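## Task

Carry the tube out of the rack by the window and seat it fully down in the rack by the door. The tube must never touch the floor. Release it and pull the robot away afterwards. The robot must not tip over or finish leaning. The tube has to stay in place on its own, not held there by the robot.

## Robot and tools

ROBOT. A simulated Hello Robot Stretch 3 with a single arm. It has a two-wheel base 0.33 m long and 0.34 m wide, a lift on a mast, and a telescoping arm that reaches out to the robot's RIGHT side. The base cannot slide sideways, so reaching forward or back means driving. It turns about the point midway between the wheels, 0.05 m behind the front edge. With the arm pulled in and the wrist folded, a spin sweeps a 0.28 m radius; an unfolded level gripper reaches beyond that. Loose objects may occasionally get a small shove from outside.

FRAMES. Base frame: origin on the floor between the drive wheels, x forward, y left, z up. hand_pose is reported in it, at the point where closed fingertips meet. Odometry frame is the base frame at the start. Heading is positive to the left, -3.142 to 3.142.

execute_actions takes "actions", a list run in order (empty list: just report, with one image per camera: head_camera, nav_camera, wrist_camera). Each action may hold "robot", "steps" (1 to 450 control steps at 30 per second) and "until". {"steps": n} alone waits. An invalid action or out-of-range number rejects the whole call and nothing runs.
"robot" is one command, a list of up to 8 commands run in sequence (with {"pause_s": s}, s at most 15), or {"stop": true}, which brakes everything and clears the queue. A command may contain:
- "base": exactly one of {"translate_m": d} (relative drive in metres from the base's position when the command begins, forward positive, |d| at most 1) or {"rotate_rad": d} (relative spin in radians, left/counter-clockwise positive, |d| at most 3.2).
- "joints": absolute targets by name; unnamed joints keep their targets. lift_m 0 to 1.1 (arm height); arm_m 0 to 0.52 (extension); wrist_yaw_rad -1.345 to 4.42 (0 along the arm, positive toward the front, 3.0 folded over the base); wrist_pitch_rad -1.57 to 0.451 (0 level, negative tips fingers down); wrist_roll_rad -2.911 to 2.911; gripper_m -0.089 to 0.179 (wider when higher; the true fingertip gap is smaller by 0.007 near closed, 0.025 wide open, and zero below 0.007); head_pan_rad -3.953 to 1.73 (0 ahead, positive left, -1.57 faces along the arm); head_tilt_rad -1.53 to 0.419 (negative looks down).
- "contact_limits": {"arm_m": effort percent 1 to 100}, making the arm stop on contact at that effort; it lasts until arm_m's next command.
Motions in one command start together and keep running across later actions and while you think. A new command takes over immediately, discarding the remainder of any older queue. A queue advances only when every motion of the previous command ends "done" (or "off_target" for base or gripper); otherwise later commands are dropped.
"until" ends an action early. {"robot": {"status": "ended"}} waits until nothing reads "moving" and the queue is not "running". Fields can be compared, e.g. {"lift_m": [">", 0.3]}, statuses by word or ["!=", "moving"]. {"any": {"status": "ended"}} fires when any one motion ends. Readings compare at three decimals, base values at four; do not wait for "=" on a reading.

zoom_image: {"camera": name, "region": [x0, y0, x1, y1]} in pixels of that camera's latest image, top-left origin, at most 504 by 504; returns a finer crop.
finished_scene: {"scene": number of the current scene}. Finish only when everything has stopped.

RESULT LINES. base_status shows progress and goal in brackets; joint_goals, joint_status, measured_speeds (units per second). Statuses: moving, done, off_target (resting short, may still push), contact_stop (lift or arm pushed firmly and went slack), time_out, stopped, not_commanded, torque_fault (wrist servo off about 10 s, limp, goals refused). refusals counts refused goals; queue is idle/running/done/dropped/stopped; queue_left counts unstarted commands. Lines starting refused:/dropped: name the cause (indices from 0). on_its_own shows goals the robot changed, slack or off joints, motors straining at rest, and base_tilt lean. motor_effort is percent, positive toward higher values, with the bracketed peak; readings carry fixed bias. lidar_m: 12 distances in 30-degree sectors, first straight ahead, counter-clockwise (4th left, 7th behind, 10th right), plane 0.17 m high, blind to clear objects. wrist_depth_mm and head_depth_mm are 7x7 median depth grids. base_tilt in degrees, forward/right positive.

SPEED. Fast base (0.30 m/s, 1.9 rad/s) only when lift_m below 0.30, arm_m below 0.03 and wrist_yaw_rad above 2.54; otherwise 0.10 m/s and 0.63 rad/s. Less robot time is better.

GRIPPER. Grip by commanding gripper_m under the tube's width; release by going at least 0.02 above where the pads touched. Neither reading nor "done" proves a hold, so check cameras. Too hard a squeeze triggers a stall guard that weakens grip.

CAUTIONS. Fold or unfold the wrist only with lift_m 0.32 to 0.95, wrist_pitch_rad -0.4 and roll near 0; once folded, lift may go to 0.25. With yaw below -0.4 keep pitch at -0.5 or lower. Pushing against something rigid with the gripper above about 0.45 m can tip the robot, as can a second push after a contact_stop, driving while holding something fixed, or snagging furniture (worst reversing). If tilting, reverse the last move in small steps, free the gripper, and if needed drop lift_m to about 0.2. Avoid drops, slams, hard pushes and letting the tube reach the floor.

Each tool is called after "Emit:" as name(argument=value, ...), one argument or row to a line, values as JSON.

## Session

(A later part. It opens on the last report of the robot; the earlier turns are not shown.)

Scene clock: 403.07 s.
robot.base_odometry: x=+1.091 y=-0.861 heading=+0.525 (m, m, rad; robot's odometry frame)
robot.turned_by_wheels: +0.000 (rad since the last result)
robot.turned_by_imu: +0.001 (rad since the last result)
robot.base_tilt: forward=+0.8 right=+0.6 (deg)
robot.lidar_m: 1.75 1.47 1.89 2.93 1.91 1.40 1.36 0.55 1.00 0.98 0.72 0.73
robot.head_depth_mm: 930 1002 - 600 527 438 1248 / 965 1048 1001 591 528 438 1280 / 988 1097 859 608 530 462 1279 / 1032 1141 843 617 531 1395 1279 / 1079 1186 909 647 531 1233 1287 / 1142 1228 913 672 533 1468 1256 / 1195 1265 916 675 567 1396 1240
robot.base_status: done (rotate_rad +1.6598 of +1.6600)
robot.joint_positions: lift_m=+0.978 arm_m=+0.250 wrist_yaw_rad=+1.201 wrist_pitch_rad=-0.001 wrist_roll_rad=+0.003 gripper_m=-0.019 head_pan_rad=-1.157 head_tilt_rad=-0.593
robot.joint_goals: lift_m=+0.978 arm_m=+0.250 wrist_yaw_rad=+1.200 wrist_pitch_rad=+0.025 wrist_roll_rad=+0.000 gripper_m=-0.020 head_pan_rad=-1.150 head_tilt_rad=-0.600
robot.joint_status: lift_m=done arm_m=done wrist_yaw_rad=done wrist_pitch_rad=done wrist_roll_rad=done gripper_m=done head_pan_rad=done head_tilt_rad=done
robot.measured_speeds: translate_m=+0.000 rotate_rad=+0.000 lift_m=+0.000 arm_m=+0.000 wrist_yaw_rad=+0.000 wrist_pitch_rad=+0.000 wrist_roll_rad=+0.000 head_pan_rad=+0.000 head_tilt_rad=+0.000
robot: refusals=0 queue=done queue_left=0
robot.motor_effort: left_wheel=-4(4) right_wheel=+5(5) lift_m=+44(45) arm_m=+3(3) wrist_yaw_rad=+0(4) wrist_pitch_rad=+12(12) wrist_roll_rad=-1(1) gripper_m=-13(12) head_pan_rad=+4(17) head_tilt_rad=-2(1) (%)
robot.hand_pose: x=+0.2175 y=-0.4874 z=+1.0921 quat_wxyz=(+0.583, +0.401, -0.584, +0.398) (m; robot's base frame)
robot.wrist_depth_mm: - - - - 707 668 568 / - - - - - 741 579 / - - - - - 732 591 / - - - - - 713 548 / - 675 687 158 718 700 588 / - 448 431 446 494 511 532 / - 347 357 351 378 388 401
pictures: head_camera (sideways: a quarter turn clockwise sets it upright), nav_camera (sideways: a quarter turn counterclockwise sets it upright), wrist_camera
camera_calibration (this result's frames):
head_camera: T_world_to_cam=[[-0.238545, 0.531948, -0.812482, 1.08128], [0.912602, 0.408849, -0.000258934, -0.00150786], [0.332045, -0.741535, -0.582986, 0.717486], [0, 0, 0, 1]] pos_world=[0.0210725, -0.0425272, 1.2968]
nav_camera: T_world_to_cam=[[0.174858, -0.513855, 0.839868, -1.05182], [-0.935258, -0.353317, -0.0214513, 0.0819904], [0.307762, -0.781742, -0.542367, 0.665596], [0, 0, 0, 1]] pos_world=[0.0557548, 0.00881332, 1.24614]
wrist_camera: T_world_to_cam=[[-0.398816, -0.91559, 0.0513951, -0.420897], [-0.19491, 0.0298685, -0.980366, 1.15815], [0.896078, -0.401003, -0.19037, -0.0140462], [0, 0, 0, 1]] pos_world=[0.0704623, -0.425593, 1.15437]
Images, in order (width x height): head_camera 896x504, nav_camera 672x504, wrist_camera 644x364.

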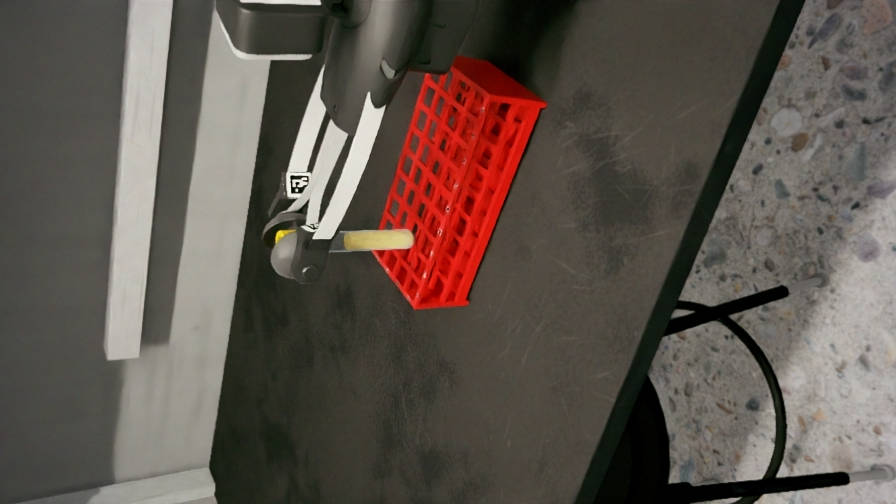

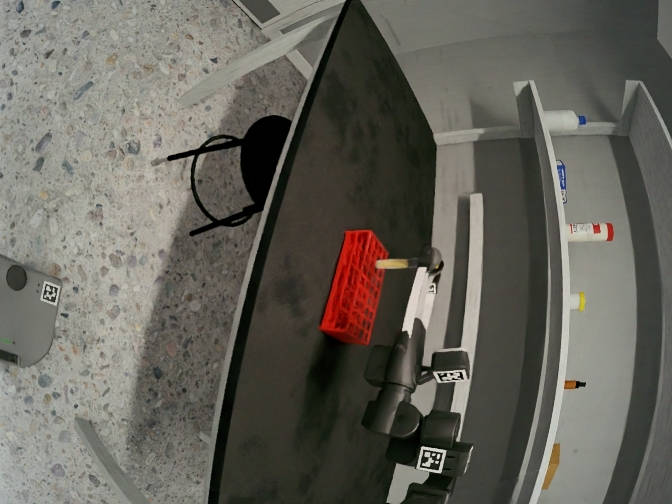

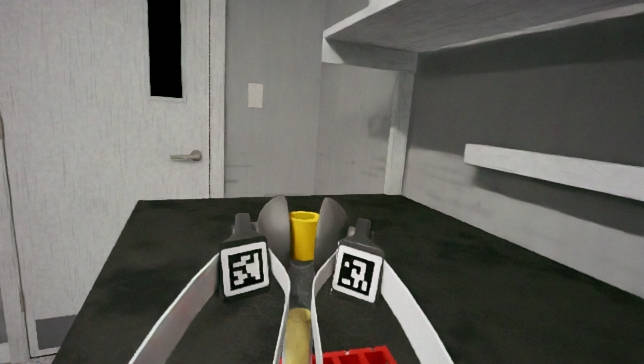

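Emit:
execute_actions(
  actions=[
    {"robot": [{"base": {"translate_m": 0.006}, "joints": {"lift_m": 0.965, "arm_m": 0.252}}], "steps": 450, "until": {"robot": {"status": "ended"}}},
  ],
)

Emit:
zoom_image(
  camera="head_camera",
  region=[360, 180, 480, 320],
)

Scene clock: 437.43 s.
robot.base_odometry: x=+1.096 y=-0.858 heading=+0.525 (m, m, rad; robot's odometry frame)
robot.turned_by_wheels: +0.000 (rad since the last result)
robot.turned_by_imu: +0.001 (rad since the last result)
robot.base_tilt: forward=+0.9 right=+0.5 (deg)
robot.lidar_m: 1.74 1.46 1.87 2.92 1.92 1.42 1.37 0.55 1.00 0.98 0.72 0.73
robot.head_depth_mm: 927 1003 - - 528 437 1249 / 962 1051 974 588 528 438 1276 / 988 1096 1004 593 530 462 1282 / 1034 1135 845 621 530 1395 1276 / 1076 1188 910 648 531 1399 1286 / 1138 1228 913 672 532 1469 1254 / 1183 1267 917 675 568 1151 1258
robot.base_status: done (translate_m +0.0060 of +0.0060)
robot.joint_positions: lift_m=+0.965 arm_m=+0.252 wrist_yaw_rad=+1.201 wrist_pitch_rad=-0.001 wrist_roll_rad=+0.003 gripper_m=-0.019 head_pan_rad=-1.157 head_tilt_rad=-0.593
robot.joint_goals: lift_m=+0.965 arm_m=+0.252 wrist_yaw_rad=+1.200 wrist_pitch_rad=+0.025 wrist_roll_rad=+0.000 gripper_m=-0.020 head_pan_rad=-1.150 head_tilt_rad=-0.600
robot.joint_status: lift_m=done arm_m=done wrist_yaw_rad=done wrist_pitch_rad=done wrist_roll_rad=done gripper_m=done head_pan_rad=done head_tilt_rad=done
robot.measured_speeds: translate_m=+0.000 rotate_rad=+0.000 lift_m=+0.000 arm_m=+0.000 wrist_yaw_rad=+0.000 wrist_pitch_rad=+0.000 wrist_roll_rad=+0.000 head_pan_rad=+0.000 head_tilt_rad=+0.000
robot: refusals=0 queue=done queue_left=0
robot.motor_effort: left_wheel=-4(6) right_wheel=+5(12) lift_m=+33(41) arm_m=+4(5) wrist_yaw_rad=-1(0) wrist_pitch_rad=+12(12) wrist_roll_rad=-1(1) gripper_m=-13(12) head_pan_rad=+5(4) head_tilt_rad=-3(3) (%)
robot.hand_pose: x=+0.2175 y=-0.4894 z=+1.0795 quat_wxyz=(+0.583, +0.401, -0.584, +0.398) (m; robot's base frame)
robot.wrist_depth_mm: - - - - 750 687 560 / - - - - - 732 573 / - - - - - 734 578 / - - - - - 741 548 / - 626 652 158 677 697 585 / - 423 412 426 475 478 505 / - 327 337 259 355 368 378
pictures: head_camera (sideways: a quarter turn clockwise sets it upright), nav_camera (sideways: a quarter turn counterclockwise sets it upright), wrist_camera
camera_calibration (this result's frames):
head_camera: T_world_to_cam=[[-0.238545, 0.531948, -0.812482, 1.08128], [0.912602, 0.408849, -0.000258934, -0.00150786], [0.332045, -0.741535, -0.582986, 0.717486], [0, 0, 0, 1]] pos_world=[0.0210725, -0.0425272, 1.2968]
nav_camera: T_world_to_cam=[[0.174858, -0.513855, 0.839868, -1.05182], [-0.935258, -0.353316, -0.0214513, 0.0819904], [0.307762, -0.781742, -0.542367, 0.665596], [0, 0, 0, 1]] pos_world=[0.0557548, 0.00881331, 1.24614]
wrist_camera: T_world_to_cam=[[-0.398817, -0.915589, 0.0513935, -0.422071], [-0.194875, 0.0298549, -0.980374, 1.14581], [0.896085, -0.401005, -0.190332, -0.0172978], [0, 0, 0, 1]] pos_world=[0.070461, -0.427589, 1.14172]
Images, in order (width x height): head_camera 896x504, nav_camera 672x504, wrist_camera 644x364.

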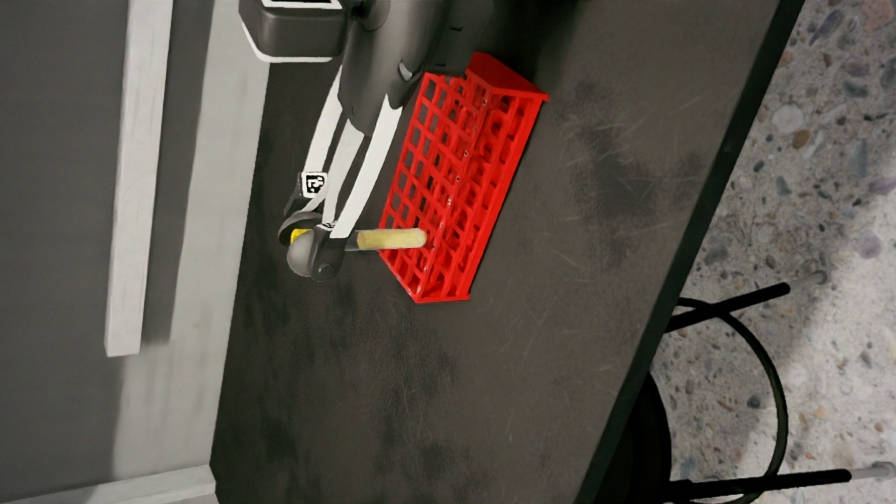

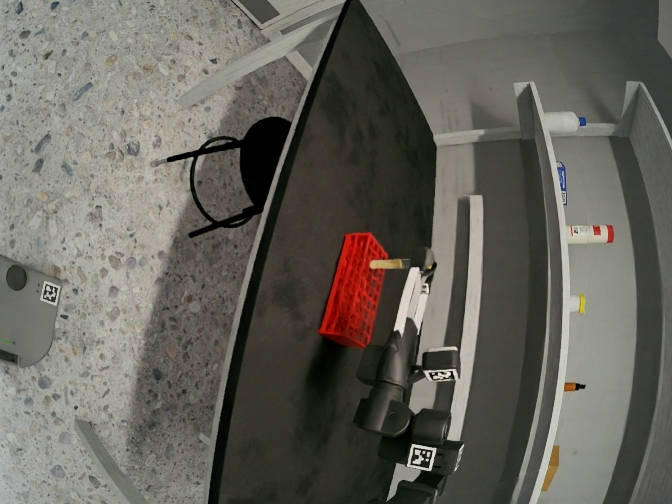

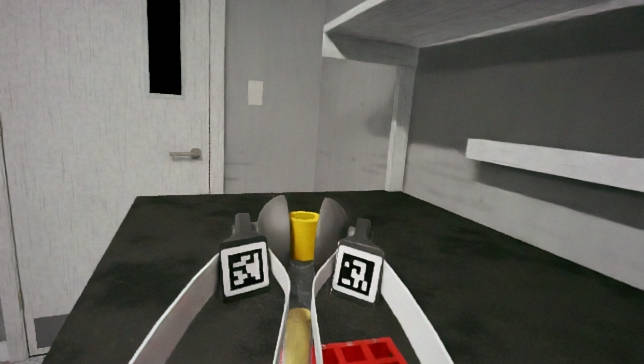

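Region (360, 180, 480, 320) of head_camera's 896x504 image, scaled by 3.600, with more detail than that image has; it fills the left 432 columns of this view, and the rest is white.

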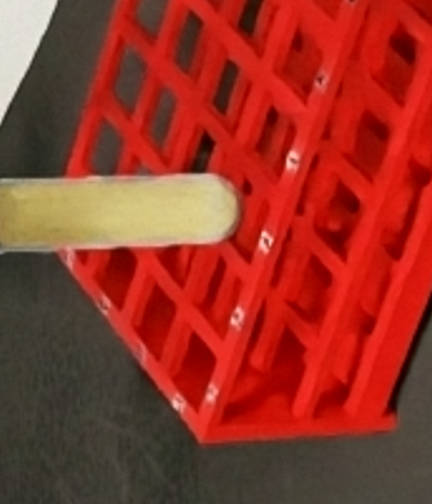

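Emit:
zoom_image(
  camera="wrist_camera",
  region=[240, 280, 420, 364],
)

Emit:
zoom_image(
  camera="nav_camera",
  region=[310, 220, 450, 350],
)

Region (240, 280, 420, 364) of wrist_camera's 644x364 image, scaled by 2.800; it fills the top 235 rows of this view, and the rest is white.

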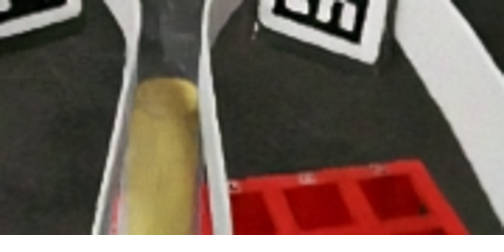

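Region (310, 220, 450, 350) of nav_camera's 672x504 image, scaled by 3.600, with more detail than that image has; it fills the top 468 rows of this view, and the rest is white.

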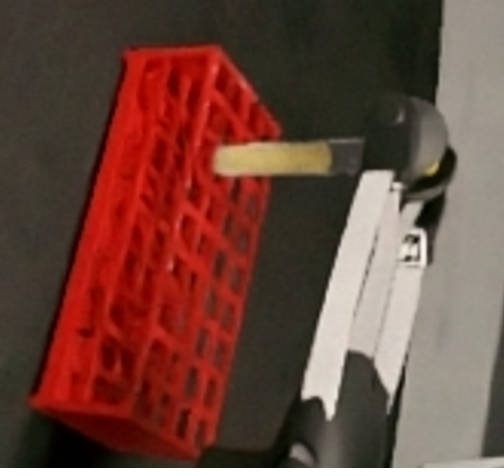

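Emit:
execute_actions(
  actions=[
    {"robot": [{"base": {"translate_m": 0.008}, "joints": {"arm_m": 0.2675}}, {"joints": {"lift_m": 0.960}}], "steps": 450, "until": {"robot": {"status": "ended"}}},
  ],
)

Emit:
zoom_image(
  camera="head_camera",
  region=[360, 170, 480, 310],
)

Emit:
zoom_image(
  camera="wrist_camera",
  region=[200, 280, 420, 364],
)

Scene clock: 494.77 s.
robot.base_odometry: x=+1.103 y=-0.854 heading=+0.525 (m, m, rad; robot's odometry frame)
robot.turned_by_wheels: +0.000 (rad since the last result)
robot.turned_by_imu: +0.001 (rad since the last result)
robot.base_tilt: forward=+0.9 right=+0.5 (deg)
robot.lidar_m: 1.73 1.45 1.87 3.52 1.93 1.42 1.38 0.56 1.00 0.98 0.72 0.72
robot.head_depth_mm: 927 1005 - 597 528 438 1246 / 965 1055 971 588 529 439 1280 / 989 1099 1001 602 530 462 1277 / 1033 1136 864 616 530 1392 1281 / 1079 1188 910 671 531 1395 1278 / 1142 1231 913 673 533 1462 1257 / 1188 1254 914 675 567 1397 1257
robot.base_status: done (translate_m +0.0080 of +0.0080)
robot.joint_positions: lift_m=+0.960 arm_m=+0.267 wrist_yaw_rad=+1.201 wrist_pitch_rad=-0.001 wrist_roll_rad=+0.003 gripper_m=-0.019 head_pan_rad=-1.157 head_tilt_rad=-0.593
robot.joint_goals: lift_m=+0.960 arm_m=+0.268 wrist_yaw_rad=+1.200 wrist_pitch_rad=+0.025 wrist_roll_rad=+0.000 gripper_m=-0.020 head_pan_rad=-1.150 head_tilt_rad=-0.600
robot.joint_status: lift_m=done arm_m=done wrist_yaw_rad=done wrist_pitch_rad=done wrist_roll_rad=done gripper_m=done head_pan_rad=done head_tilt_rad=done
robot.measured_speeds: translate_m=+0.000 rotate_rad=+0.000 lift_m=+0.000 arm_m=+0.000 wrist_yaw_rad=+0.000 wrist_pitch_rad=+0.000 wrist_roll_rad=+0.000 head_pan_rad=+0.000 head_tilt_rad=+0.000
robot: refusals=0 queue=done queue_left=0
robot.motor_effort: left_wheel=-3(7) right_wheel=+5(11) lift_m=+33(33) arm_m=+3(5) wrist_yaw_rad=+0(0) wrist_pitch_rad=+12(12) wrist_roll_rad=-1(1) gripper_m=-12(12) head_pan_rad=+5(5) head_tilt_rad=-3(2) (%)
robot.hand_pose: x=+0.2175 y=-0.5049 z=+1.0745 quat_wxyz=(+0.583, +0.401, -0.584, +0.398) (m; robot's base frame)
robot.wrist_depth_mm: - - - - 786 668 570 / - - - - 963 724 570 / - - - - - 691 555 / - - - - 955 733 542 / - 576 635 159 663 675 569 / - 413 402 416 462 476 489 / 335 323 332 248 351 361 369
pictures: head_camera (sideways: a quarter turn clockwise sets it upright), nav_camera (sideways: a quarter turn counterclockwise sets it upright), wrist_camera
camera_calibration (this result's frames):
head_camera: T_world_to_cam=[[-0.238545, 0.531948, -0.812482, 1.08128], [0.912602, 0.408849, -0.000258934, -0.00150786], [0.332045, -0.741535, -0.582986, 0.717486], [0, 0, 0, 1]] pos_world=[0.0210725, -0.0425272, 1.2968]
nav_camera: T_world_to_cam=[[0.174858, -0.513855, 0.839868, -1.05182], [-0.935258, -0.353316, -0.0214513, 0.0819904], [0.307762, -0.781742, -0.542367, 0.665596], [0, 0, 0, 1]] pos_world=[0.0557548, 0.00881331, 1.24614]
wrist_camera: T_world_to_cam=[[-0.398817, -0.915589, 0.0513937, -0.436008], [-0.194875, 0.0298547, -0.980374, 1.14137], [0.896085, -0.401005, -0.190332, -0.0244665], [0, 0, 0, 1]] pos_world=[0.070461, -0.443091, 1.13672]
Images, in order (width x height): head_camera 896x504, nav_camera 672x504, wrist_camera 644x364.

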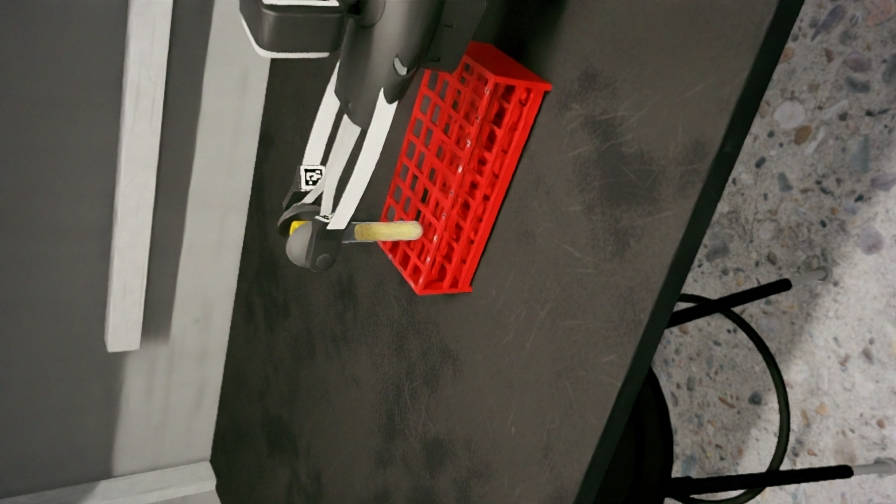

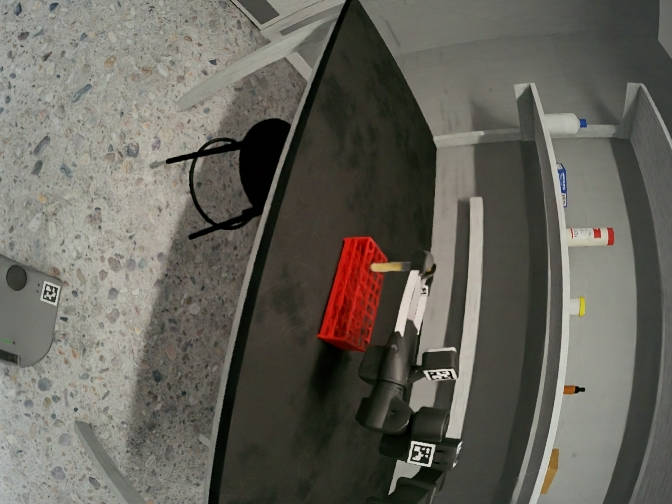

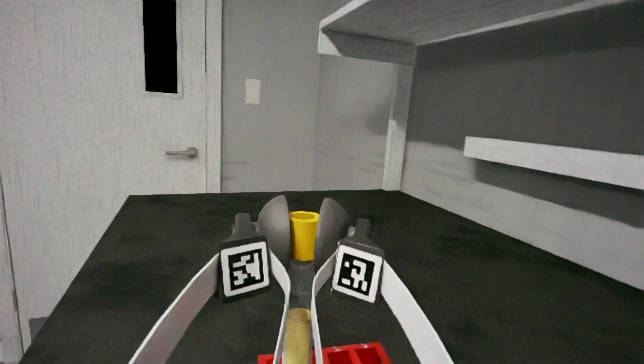

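Region (360, 170, 480, 310) of head_camera's 896x504 image, scaled by 3.600, with more detail than that image has; it fills the left 432 columns of this view, and the rest is white.

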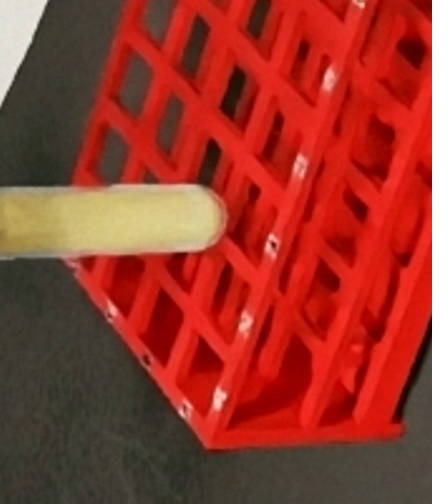

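Region (200, 280, 420, 364) of wrist_camera's 644x364 image, scaled by 2.291; it fills the top 192 rows of this view, and the rest is white.

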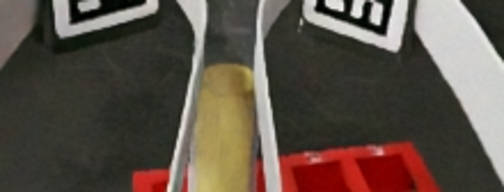

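Emit:
execute_actions(
  actions=[
    {"robot": [{"joints": {"arm_m": 0.2655}}, {"joints": {"lift_m": 0.946}}], "steps": 450, "until": {"robot": {"status": "ended"}}},
  ],
)

Emit:
zoom_image(
  camera="head_camera",
  region=[360, 170, 480, 310],
)

Emit:
zoom_image(
  camera="wrist_camera",
  region=[200, 280, 420, 364],
)

Scene clock: 513.47 s.
robot.base_odometry: x=+1.103 y=-0.854 heading=+0.525 (m, m, rad; robot's odometry frame)
robot.turned_by_wheels: +0.000 (rad since the last result)
robot.turned_by_imu: +0.001 (rad since the last result)
robot.base_tilt: forward=+0.9 right=+0.5 (deg)
robot.lidar_m: 1.73 1.45 1.87 3.52 1.93 1.43 1.38 0.56 1.00 0.97 0.72 0.72
robot.head_depth_mm: 926 1009 995 - 527 437 1246 / 962 1054 946 576 528 439 1275 / 992 1101 952 594 529 462 1279 / 1033 1134 954 615 530 1397 1278 / 1079 1187 911 673 532 1398 1279 / 1143 1233 915 674 534 1469 1259 / 1186 1258 914 675 567 1407 1257
robot.base_status: done (translate_m +0.0080 of +0.0080)
robot.joint_positions: lift_m=+0.946 arm_m=+0.266 wrist_yaw_rad=+1.201 wrist_pitch_rad=-0.001 wrist_roll_rad=+0.003 gripper_m=-0.019 head_pan_rad=-1.157 head_tilt_rad=-0.593
robot.joint_goals: lift_m=+0.946 arm_m=+0.266 wrist_yaw_rad=+1.200 wrist_pitch_rad=+0.025 wrist_roll_rad=+0.000 gripper_m=-0.020 head_pan_rad=-1.150 head_tilt_rad=-0.600
robot.joint_status: lift_m=done arm_m=done wrist_yaw_rad=done wrist_pitch_rad=done wrist_roll_rad=done gripper_m=done head_pan_rad=done head_tilt_rad=done
robot.measured_speeds: translate_m=+0.000 rotate_rad=+0.000 lift_m=+0.000 arm_m=+0.000 wrist_yaw_rad=+0.000 wrist_pitch_rad=+0.000 wrist_roll_rad=+0.000 head_pan_rad=+0.000 head_tilt_rad=+0.000
robot: refusals=0 queue=done queue_left=0
robot.motor_effort: left_wheel=-4(4) right_wheel=+5(4) lift_m=+34(34) arm_m=-5(5) wrist_yaw_rad=-1(1) wrist_pitch_rad=+12(12) wrist_roll_rad=-1(1) gripper_m=-13(12) head_pan_rad=+4(4) head_tilt_rad=-2(3) (%)
robot.hand_pose: x=+0.2175 y=-0.5034 z=+1.0605 quat_wxyz=(+0.583, +0.401, -0.584, +0.398) (m; robot's base frame)
robot.wrist_depth_mm: - - - 895 818 697 567 / - - - - 944 725 571 / - - - - - 697 553 / - - - - 956 734 556 / - 533 582 158 631 662 569 / - 387 378 392 435 446 461 / 309 302 310 239 322 338 348
pictures: head_camera (sideways: a quarter turn clockwise sets it upright), nav_camera (sideways: a quarter turn counterclockwise sets it upright), wrist_camera
camera_calibration (this result's frames):
head_camera: T_world_to_cam=[[-0.238545, 0.531948, -0.812482, 1.08128], [0.912602, 0.408849, -0.000258933, -0.00150786], [0.332045, -0.741535, -0.582986, 0.717486], [0, 0, 0, 1]] pos_world=[0.0210725, -0.0425272, 1.2968]
nav_camera: T_world_to_cam=[[0.174858, -0.513855, 0.839868, -1.05181], [-0.935258, -0.353316, -0.0214513, 0.0819904], [0.307762, -0.781742, -0.542367, 0.665596], [0, 0, 0, 1]] pos_world=[0.0557548, 0.00881332, 1.24614]
wrist_camera: T_world_to_cam=[[-0.398815, -0.91559, 0.0513918, -0.433966], [-0.194875, 0.029856, -0.980374, 1.1276], [0.896086, -0.401003, -0.190332, -0.0265524], [0, 0, 0, 1]] pos_world=[0.070461, -0.441649, 1.12272]
Images, in order (width x height): head_camera 896x504, nav_camera 672x504, wrist_camera 644x364.

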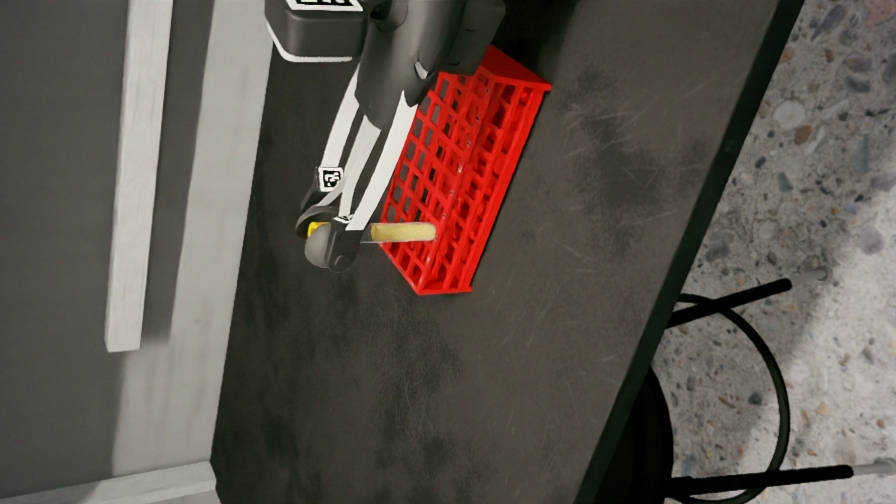

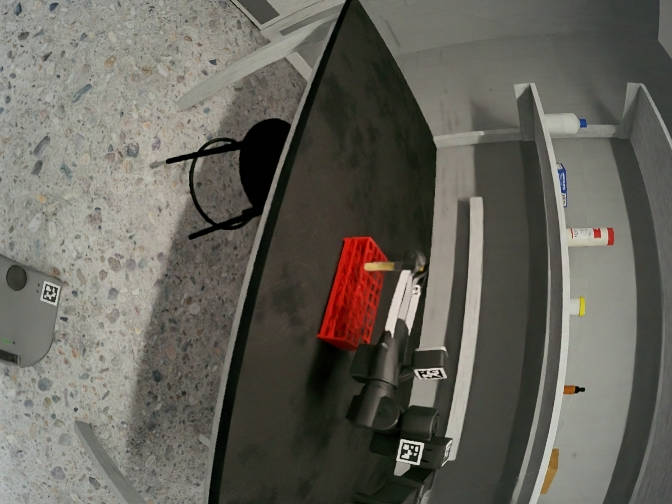

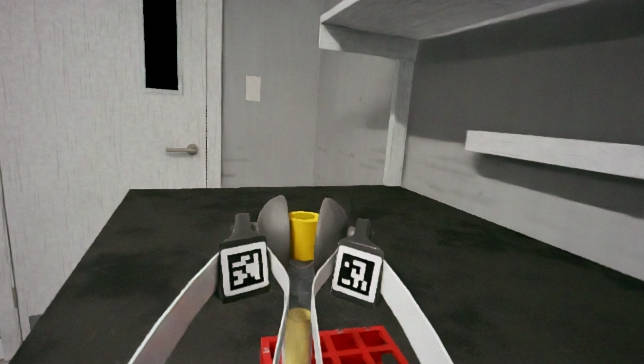

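Region (360, 170, 480, 310) of head_camera's 896x504 image, scaled by 3.600, with more detail than that image has; it fills the left 432 columns of this view, and the rest is white.

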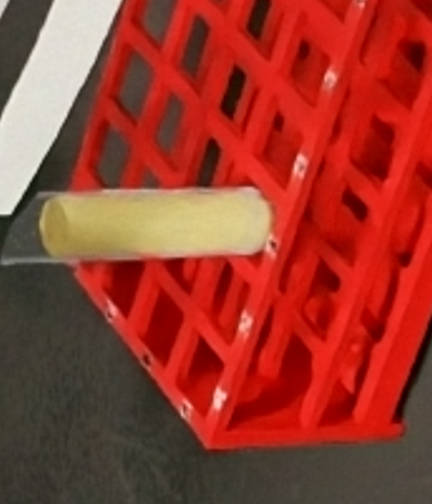

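Region (200, 280, 420, 364) of wrist_camera's 644x364 image, scaled by 2.291; it fills the top 192 rows of this view, and the rest is white.

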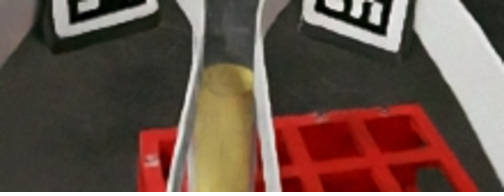

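Emit:
execute_actions(
  actions=[
    {"robot": [{"joints": {"lift_m": 0.925}}], "steps": 450, "until": {"robot": {"status": "ended"}}},
  ],
)

Emit:
zoom_image(
  camera="head_camera",
  region=[320, 150, 500, 310],
)

Scene clock: 520.53 s.
robot.base_odometry: x=+1.103 y=-0.854 heading=+0.525 (m, m, rad; robot's odometry frame)
robot.turned_by_wheels: +0.000 (rad since the last result)
robot.turned_by_imu: +0.001 (rad since the last result)
robot.base_tilt: forward=+1.0 right=+0.5 (deg)
robot.lidar_m: 1.73 1.45 1.87 3.52 1.93 1.43 1.38 0.56 1.00 0.98 0.72 0.72
robot.head_depth_mm: 930 1011 996 - 527 437 1247 / 964 1052 900 571 529 439 1271 / 991 1099 951 593 529 461 1276 / 1028 1140 952 615 531 1396 1276 / 1078 1191 912 670 532 1397 1281 / 1138 1226 913 673 533 1462 1264 / 1181 1265 914 675 567 1404 1258
robot.base_status: done (translate_m +0.0080 of +0.0080)
robot.joint_positions: lift_m=+0.925 arm_m=+0.266 wrist_yaw_rad=+1.201 wrist_pitch_rad=-0.001 wrist_roll_rad=+0.003 gripper_m=-0.019 head_pan_rad=-1.157 head_tilt_rad=-0.593
robot.joint_goals: lift_m=+0.925 arm_m=+0.266 wrist_yaw_rad=+1.200 wrist_pitch_rad=+0.025 wrist_roll_rad=+0.000 gripper_m=-0.020 head_pan_rad=-1.150 head_tilt_rad=-0.600
robot.joint_status: lift_m=done arm_m=done wrist_yaw_rad=done wrist_pitch_rad=done wrist_roll_rad=done gripper_m=done head_pan_rad=done head_tilt_rad=done
robot.measured_speeds: translate_m=+0.000 rotate_rad=+0.000 lift_m=+0.000 arm_m=+0.000 wrist_yaw_rad=+0.000 wrist_pitch_rad=+0.000 wrist_roll_rad=+0.000 head_pan_rad=+0.000 head_tilt_rad=+0.000
robot: refusals=0 queue=done queue_left=0
robot.motor_effort: left_wheel=-4(4) right_wheel=+5(5) lift_m=+33(34) arm_m=-5(5) wrist_yaw_rad=+0(0) wrist_pitch_rad=+12(12) wrist_roll_rad=-1(1) gripper_m=-12(13) head_pan_rad=+4(5) head_tilt_rad=-3(2) (%)
robot.hand_pose: x=+0.2175 y=-0.5034 z=+1.0395 quat_wxyz=(+0.583, +0.401, -0.584, +0.399) (m; robot's base frame)
robot.wrist_depth_mm: - - - - 867 689 573 / - - - - 956 727 566 / - - - - - 696 538 / - - 846 946 914 727 579 / - 485 521 158 567 597 552 / - 350 340 352 395 403 417 / 269 272 274 195 285 305 313
pictures: head_camera (sideways: a quarter turn clockwise sets it upright), nav_camera (sideways: a quarter turn counterclockwise sets it upright), wrist_camera
camera_calibration (this result's frames):
head_camera: T_world_to_cam=[[-0.238545, 0.531948, -0.812482, 1.08128], [0.912602, 0.408849, -0.000258934, -0.00150786], [0.332045, -0.741535, -0.582986, 0.717486], [0, 0, 0, 1]] pos_world=[0.0210725, -0.0425272, 1.2968]
nav_camera: T_world_to_cam=[[0.174858, -0.513855, 0.839868, -1.05182], [-0.935258, -0.353317, -0.0214513, 0.0819904], [0.307762, -0.781742, -0.542367, 0.665596], [0, 0, 0, 1]] pos_world=[0.0557548, 0.00881332, 1.24614]
wrist_camera: T_world_to_cam=[[-0.398825, -0.915586, 0.0513841, -0.432875], [-0.194692, 0.0297848, -0.980412, 1.10703], [0.896121, -0.401017, -0.190137, -0.0307593], [0, 0, 0, 1]] pos_world=[0.070454, -0.441642, 1.10174]
Images, in order (width x height): head_camera 896x504, nav_camera 672x504, wrist_camera 644x364.

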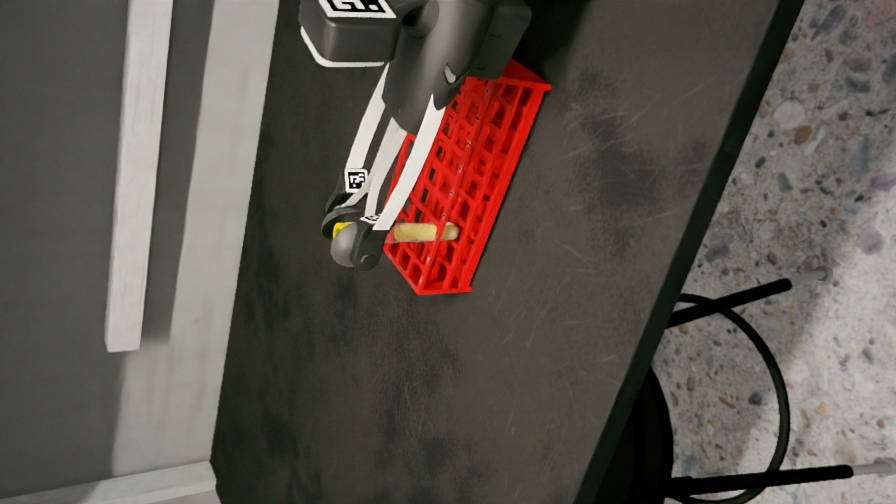

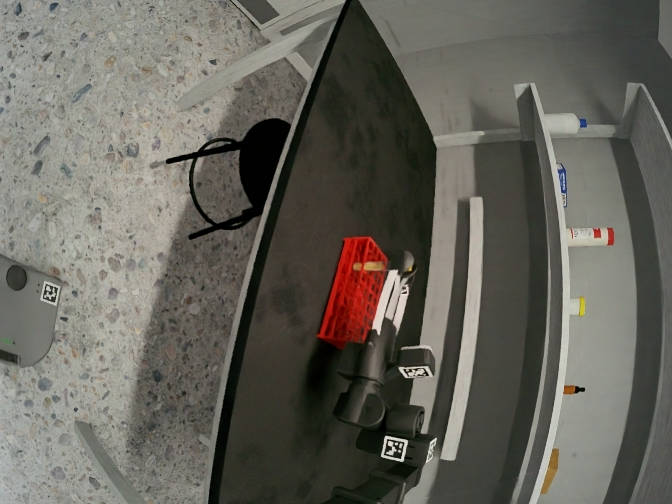

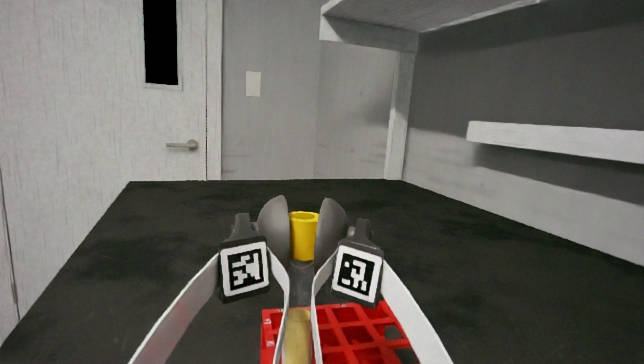

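Region (320, 150, 500, 310) of head_camera's 896x504 image, scaled by 2.800, with more detail than that image has.

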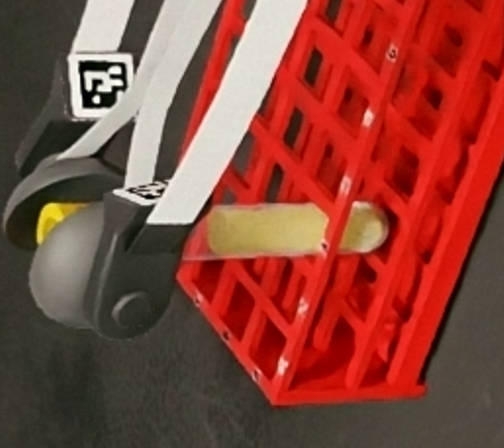

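Emit:
execute_actions(
  actions=[
    {"robot": [{"joints": {"lift_m": 0.906}}], "steps": 450, "until": {"robot": {"status": "ended"}}},
  ],
)

Emit:
zoom_image(
  camera="head_camera",
  region=[320, 150, 500, 310],
)

Scene clock: 526.40 s.
robot.base_odometry: x=+1.103 y=-0.854 heading=+0.525 (m, m, rad; robot's odometry frame)
robot.turned_by_wheels: +0.000 (rad since the last result)
robot.turned_by_imu: +0.001 (rad since the last result)
robot.base_tilt: forward=+1.0 right=+0.4 (deg)
robot.lidar_m: 1.73 1.45 1.87 3.52 1.92 1.42 1.38 0.56 1.00 0.98 0.72 0.72
robot.head_depth_mm: 929 1010 946 - 512 438 1246 / 962 1051 901 582 528 438 1273 / 989 1096 951 592 529 462 1276 / 1030 1140 955 617 530 1397 1278 / 1079 1189 907 671 531 1396 1283 / 1139 1222 913 672 533 1470 1258 / 1184 1260 915 675 567 1403 1261
robot.base_status: done (translate_m +0.0080 of +0.0080)
robot.joint_positions: lift_m=+0.906 arm_m=+0.266 wrist_yaw_rad=+1.201 wrist_pitch_rad=+0.000 wrist_roll_rad=+0.003 gripper_m=-0.019 head_pan_rad=-1.157 head_tilt_rad=-0.593
robot.joint_goals: lift_m=+0.906 arm_m=+0.266 wrist_yaw_rad=+1.200 wrist_pitch_rad=+0.025 wrist_roll_rad=+0.000 gripper_m=-0.020 head_pan_rad=-1.150 head_tilt_rad=-0.600
robot.joint_status: lift_m=done arm_m=done wrist_yaw_rad=done wrist_pitch_rad=done wrist_roll_rad=done gripper_m=done head_pan_rad=done head_tilt_rad=done
robot.measured_speeds: translate_m=+0.000 rotate_rad=+0.000 lift_m=+0.000 arm_m=+0.000 wrist_yaw_rad=+0.000 wrist_pitch_rad=+0.000 wrist_roll_rad=+0.000 head_pan_rad=+0.000 head_tilt_rad=+0.000
robot: refusals=0 queue=done queue_left=0
robot.motor_effort: left_wheel=-4(3) right_wheel=+5(4) lift_m=+33(36) arm_m=-5(5) wrist_yaw_rad=-1(0) wrist_pitch_rad=+11(12) wrist_roll_rad=-1(1) gripper_m=-13(12) head_pan_rad=+4(5) head_tilt_rad=-2(2) (%)
robot.hand_pose: x=+0.2175 y=-0.5034 z=+1.0207 quat_wxyz=(+0.583, +0.400, -0.584, +0.399) (m; robot's base frame)
robot.wrist_depth_mm: - - - - 891 728 565 / - - - - 967 725 569 / - - - - - 700 533 / - - 770 856 886 730 568 / - 437 490 158 513 531 545 / 326 317 296 230 356 360 375 / 241 246 248 174 199 275 281
pictures: head_camera (sideways: a quarter turn clockwise sets it upright), nav_camera (sideways: a quarter turn counterclockwise sets it upright), wrist_camera
camera_calibration (this result's frames):
head_camera: T_world_to_cam=[[-0.238545, 0.531948, -0.812482, 1.08128], [0.912602, 0.408849, -0.000258934, -0.00150786], [0.332045, -0.741535, -0.582986, 0.717486], [0, 0, 0, 1]] pos_world=[0.0210725, -0.0425272, 1.2968]
nav_camera: T_world_to_cam=[[0.174858, -0.513855, 0.839868, -1.05182], [-0.935258, -0.353316, -0.0214513, 0.0819904], [0.307762, -0.781742, -0.542367, 0.665596], [0, 0, 0, 1]] pos_world=[0.0557548, 0.00881331, 1.24614]
wrist_camera: T_world_to_cam=[[-0.398864, -0.915571, 0.0513534, -0.431859], [-0.193978, 0.029507, -0.980562, 1.08847], [0.896259, -0.401072, -0.18937, -0.0351911], [0, 0, 0, 1]] pos_world=[0.0704263, -0.441629, 1.08282]
Images, in order (width x height): head_camera 896x504, nav_camera 672x504, wrist_camera 644x364.

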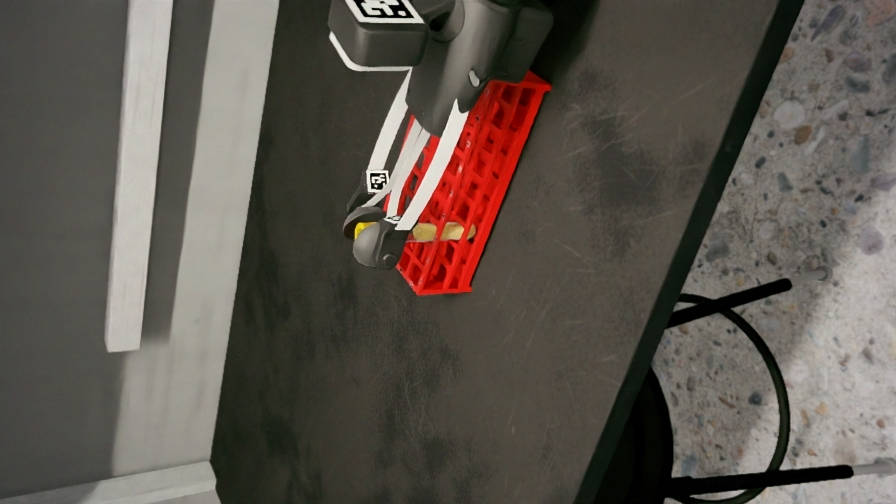

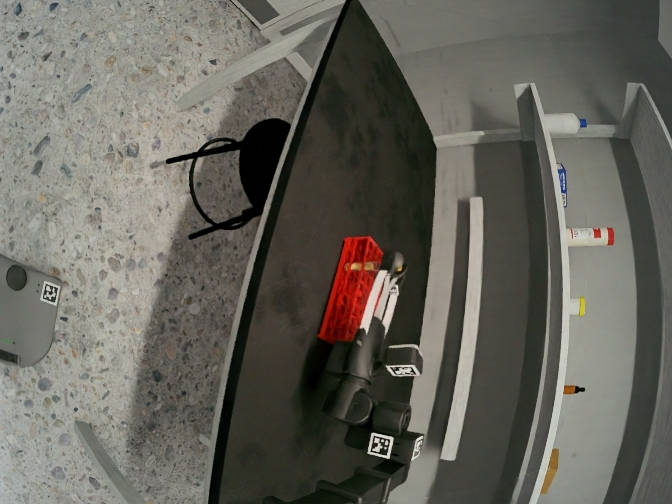

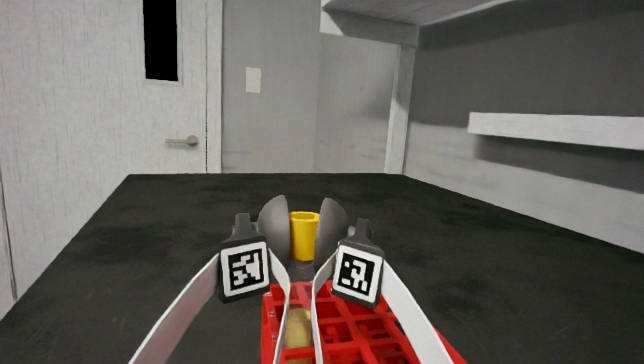

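Region (320, 150, 500, 310) of head_camera's 896x504 image, scaled by 2.800, with more detail than that image has.

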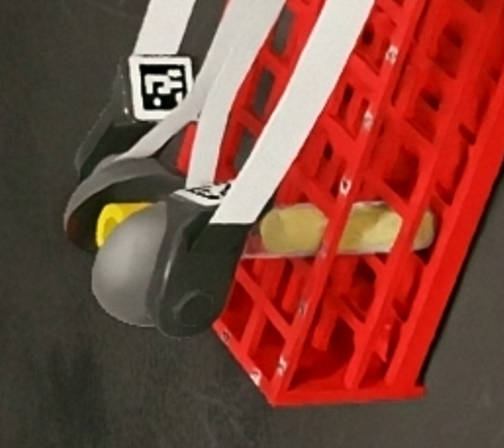

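Release, lift clear, and retract.

Emit:
execute_actions(
  actions=[
    {"robot": [{"joints": {"lift_m": 0.904}}, {"joints": {"gripper_m": 0.07}}, {"joints": {"lift_m": 0.97}}, {"joints": {"arm_m": 0.0, "wrist_yaw_rad": 1.57}}], "steps": 450, "until": {"robot": {"status": "ended"}}},
  ],
)

Emit:
zoom_image(
  camera="head_camera",
  region=[320, 150, 500, 310],
)

Scene clock: 539.20 s.
robot.base_odometry: x=+1.103 y=-0.854 heading=+0.525 (m, m, rad; robot's odometry frame)
robot.turned_by_wheels: +0.000 (rad since the last result)
robot.turned_by_imu: +0.002 (rad since the last result)
robot.base_tilt: forward=+1.0 right=+0.5 (deg)
robot.lidar_m: 1.74 1.45 1.87 3.52 1.93 1.42 1.38 0.56 1.01 0.98 0.72 0.72
robot.head_depth_mm: 929 1013 898 641 527 438 861 / 964 1049 900 588 528 439 - / 989 1095 903 601 563 - - / 1030 1139 908 616 564 - - / 1079 1193 910 671 540 - - / 1143 1228 912 674 549 1471 - / 1186 1262 917 674 578 1405 1269
robot.base_status: done (translate_m +0.0080 of +0.0080)
robot.joint_positions: lift_m=+0.970 arm_m=+0.003 wrist_yaw_rad=+1.569 wrist_pitch_rad=+0.000 wrist_roll_rad=+0.003 gripper_m=+0.070 head_pan_rad=-1.157 head_tilt_rad=-0.593
robot.joint_goals: lift_m=+0.970 arm_m=+0.000 wrist_yaw_rad=+1.570 wrist_pitch_rad=+0.025 wrist_roll_rad=+0.000 gripper_m=+0.070 head_pan_rad=-1.150 head_tilt_rad=-0.600
robot.joint_status: lift_m=done arm_m=done wrist_yaw_rad=done wrist_pitch_rad=done wrist_roll_rad=done gripper_m=done head_pan_rad=done head_tilt_rad=done
robot.measured_speeds: translate_m=+0.000 rotate_rad=+0.000 lift_m=+0.000 arm_m=+0.000 wrist_yaw_rad=+0.000 wrist_pitch_rad=+0.000 wrist_roll_rad=+0.000 head_pan_rad=+0.000 head_tilt_rad=+0.000
robot: refusals=0 queue=done queue_left=0
robot.motor_effort: left_wheel=-4(4) right_wheel=+4(4) lift_m=+44(47) arm_m=-5(3) wrist_yaw_rad=+0(2) wrist_pitch_rad=+11(11) wrist_roll_rad=-1(1) gripper_m=+0(87) head_pan_rad=+5(5) head_tilt_rad=-2(2) (%)
robot.hand_pose: x=+0.2349 y=-0.1486 z=+1.0845 quat_wxyz=(+0.500, +0.500, -0.501, +0.499) (m; robot's base frame)
robot.wrist_depth_mm: - - - - - - - / - - - - - - - / - - - - - - - / - - - - - - - / - - - - 762 733 776 / - - - - - 500 515 / - - - - - 382 387
pictures: head_camera (sideways: a quarter turn clockwise sets it upright), nav_camera (sideways: a quarter turn counterclockwise sets it upright), wrist_camera
camera_calibration (this result's frames):
head_camera: T_world_to_cam=[[-0.238621, 0.531914, -0.812482, 1.08128], [0.912544, 0.408979, -0.000258934, -0.0015075], [0.33215, -0.741487, -0.582986, 0.717485], [0, 0, 0, 1]] pos_world=[0.0210786, -0.042525, 1.2968]
nav_camera: T_world_to_cam=[[0.174931, -0.51383, 0.839868, -1.05182], [-0.935207, -0.35345, -0.0214513, 0.0819901], [0.307874, -0.781698, -0.542367, 0.665596], [0, 0, 0, 1]] pos_world=[0.0557536, 0.0088204, 1.24614]
wrist_camera: T_world_to_cam=[[-0.0428295, -0.997762, 0.0513397, -0.199123], [-0.191272, -0.0422475, -0.980627, 1.13263], [0.980602, -0.0518196, -0.189035, 0.135354], [0, 0, 0, 1]] pos_world=[0.0753844, -0.143813, 1.1465]
Images, in order (width x height): head_camera 896x504, nav_camera 672x504, wrist_camera 644x364.

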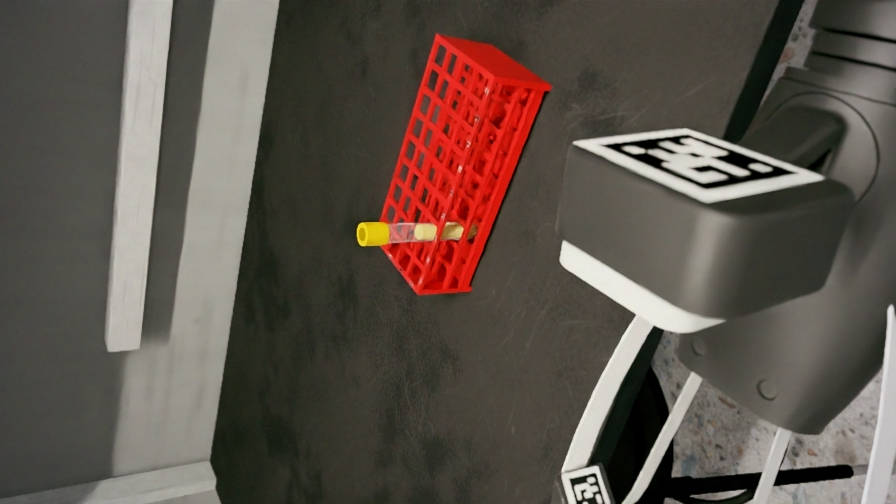

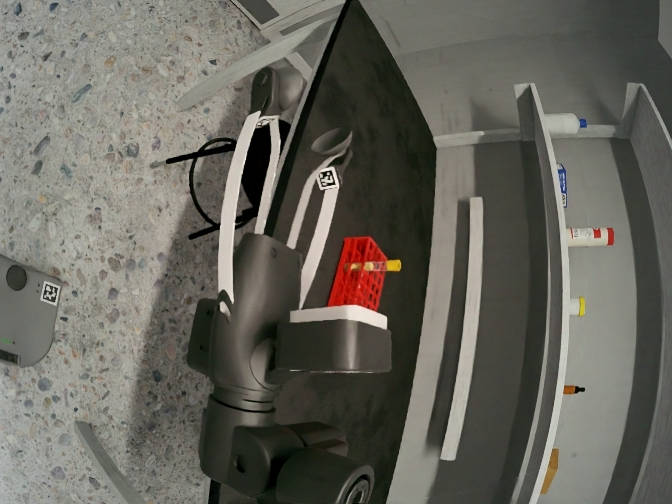

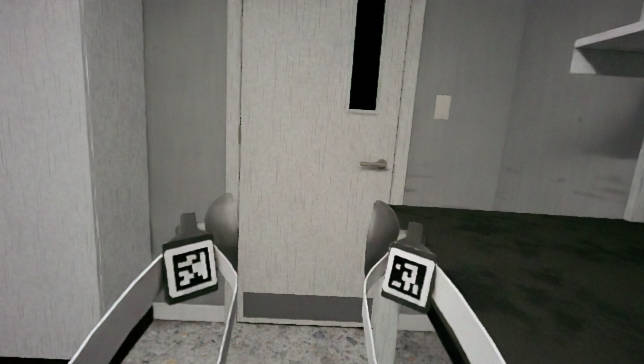

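Region (320, 150, 500, 310) of head_camera's 896x504 image, scaled by 2.800, with more detail than that image has.

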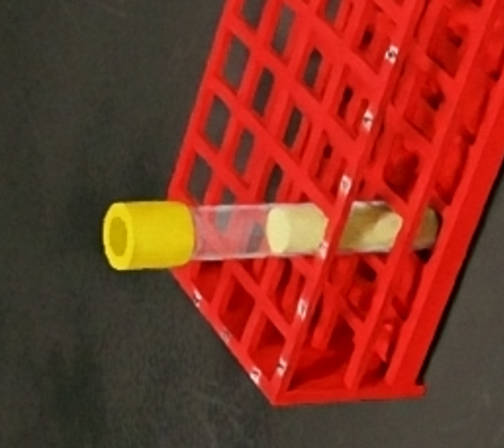

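The tube is seated in the rack and the gripper is clear.

Emit:
finished_scene(
  scene=1,
)

The scene is finished: the task was done.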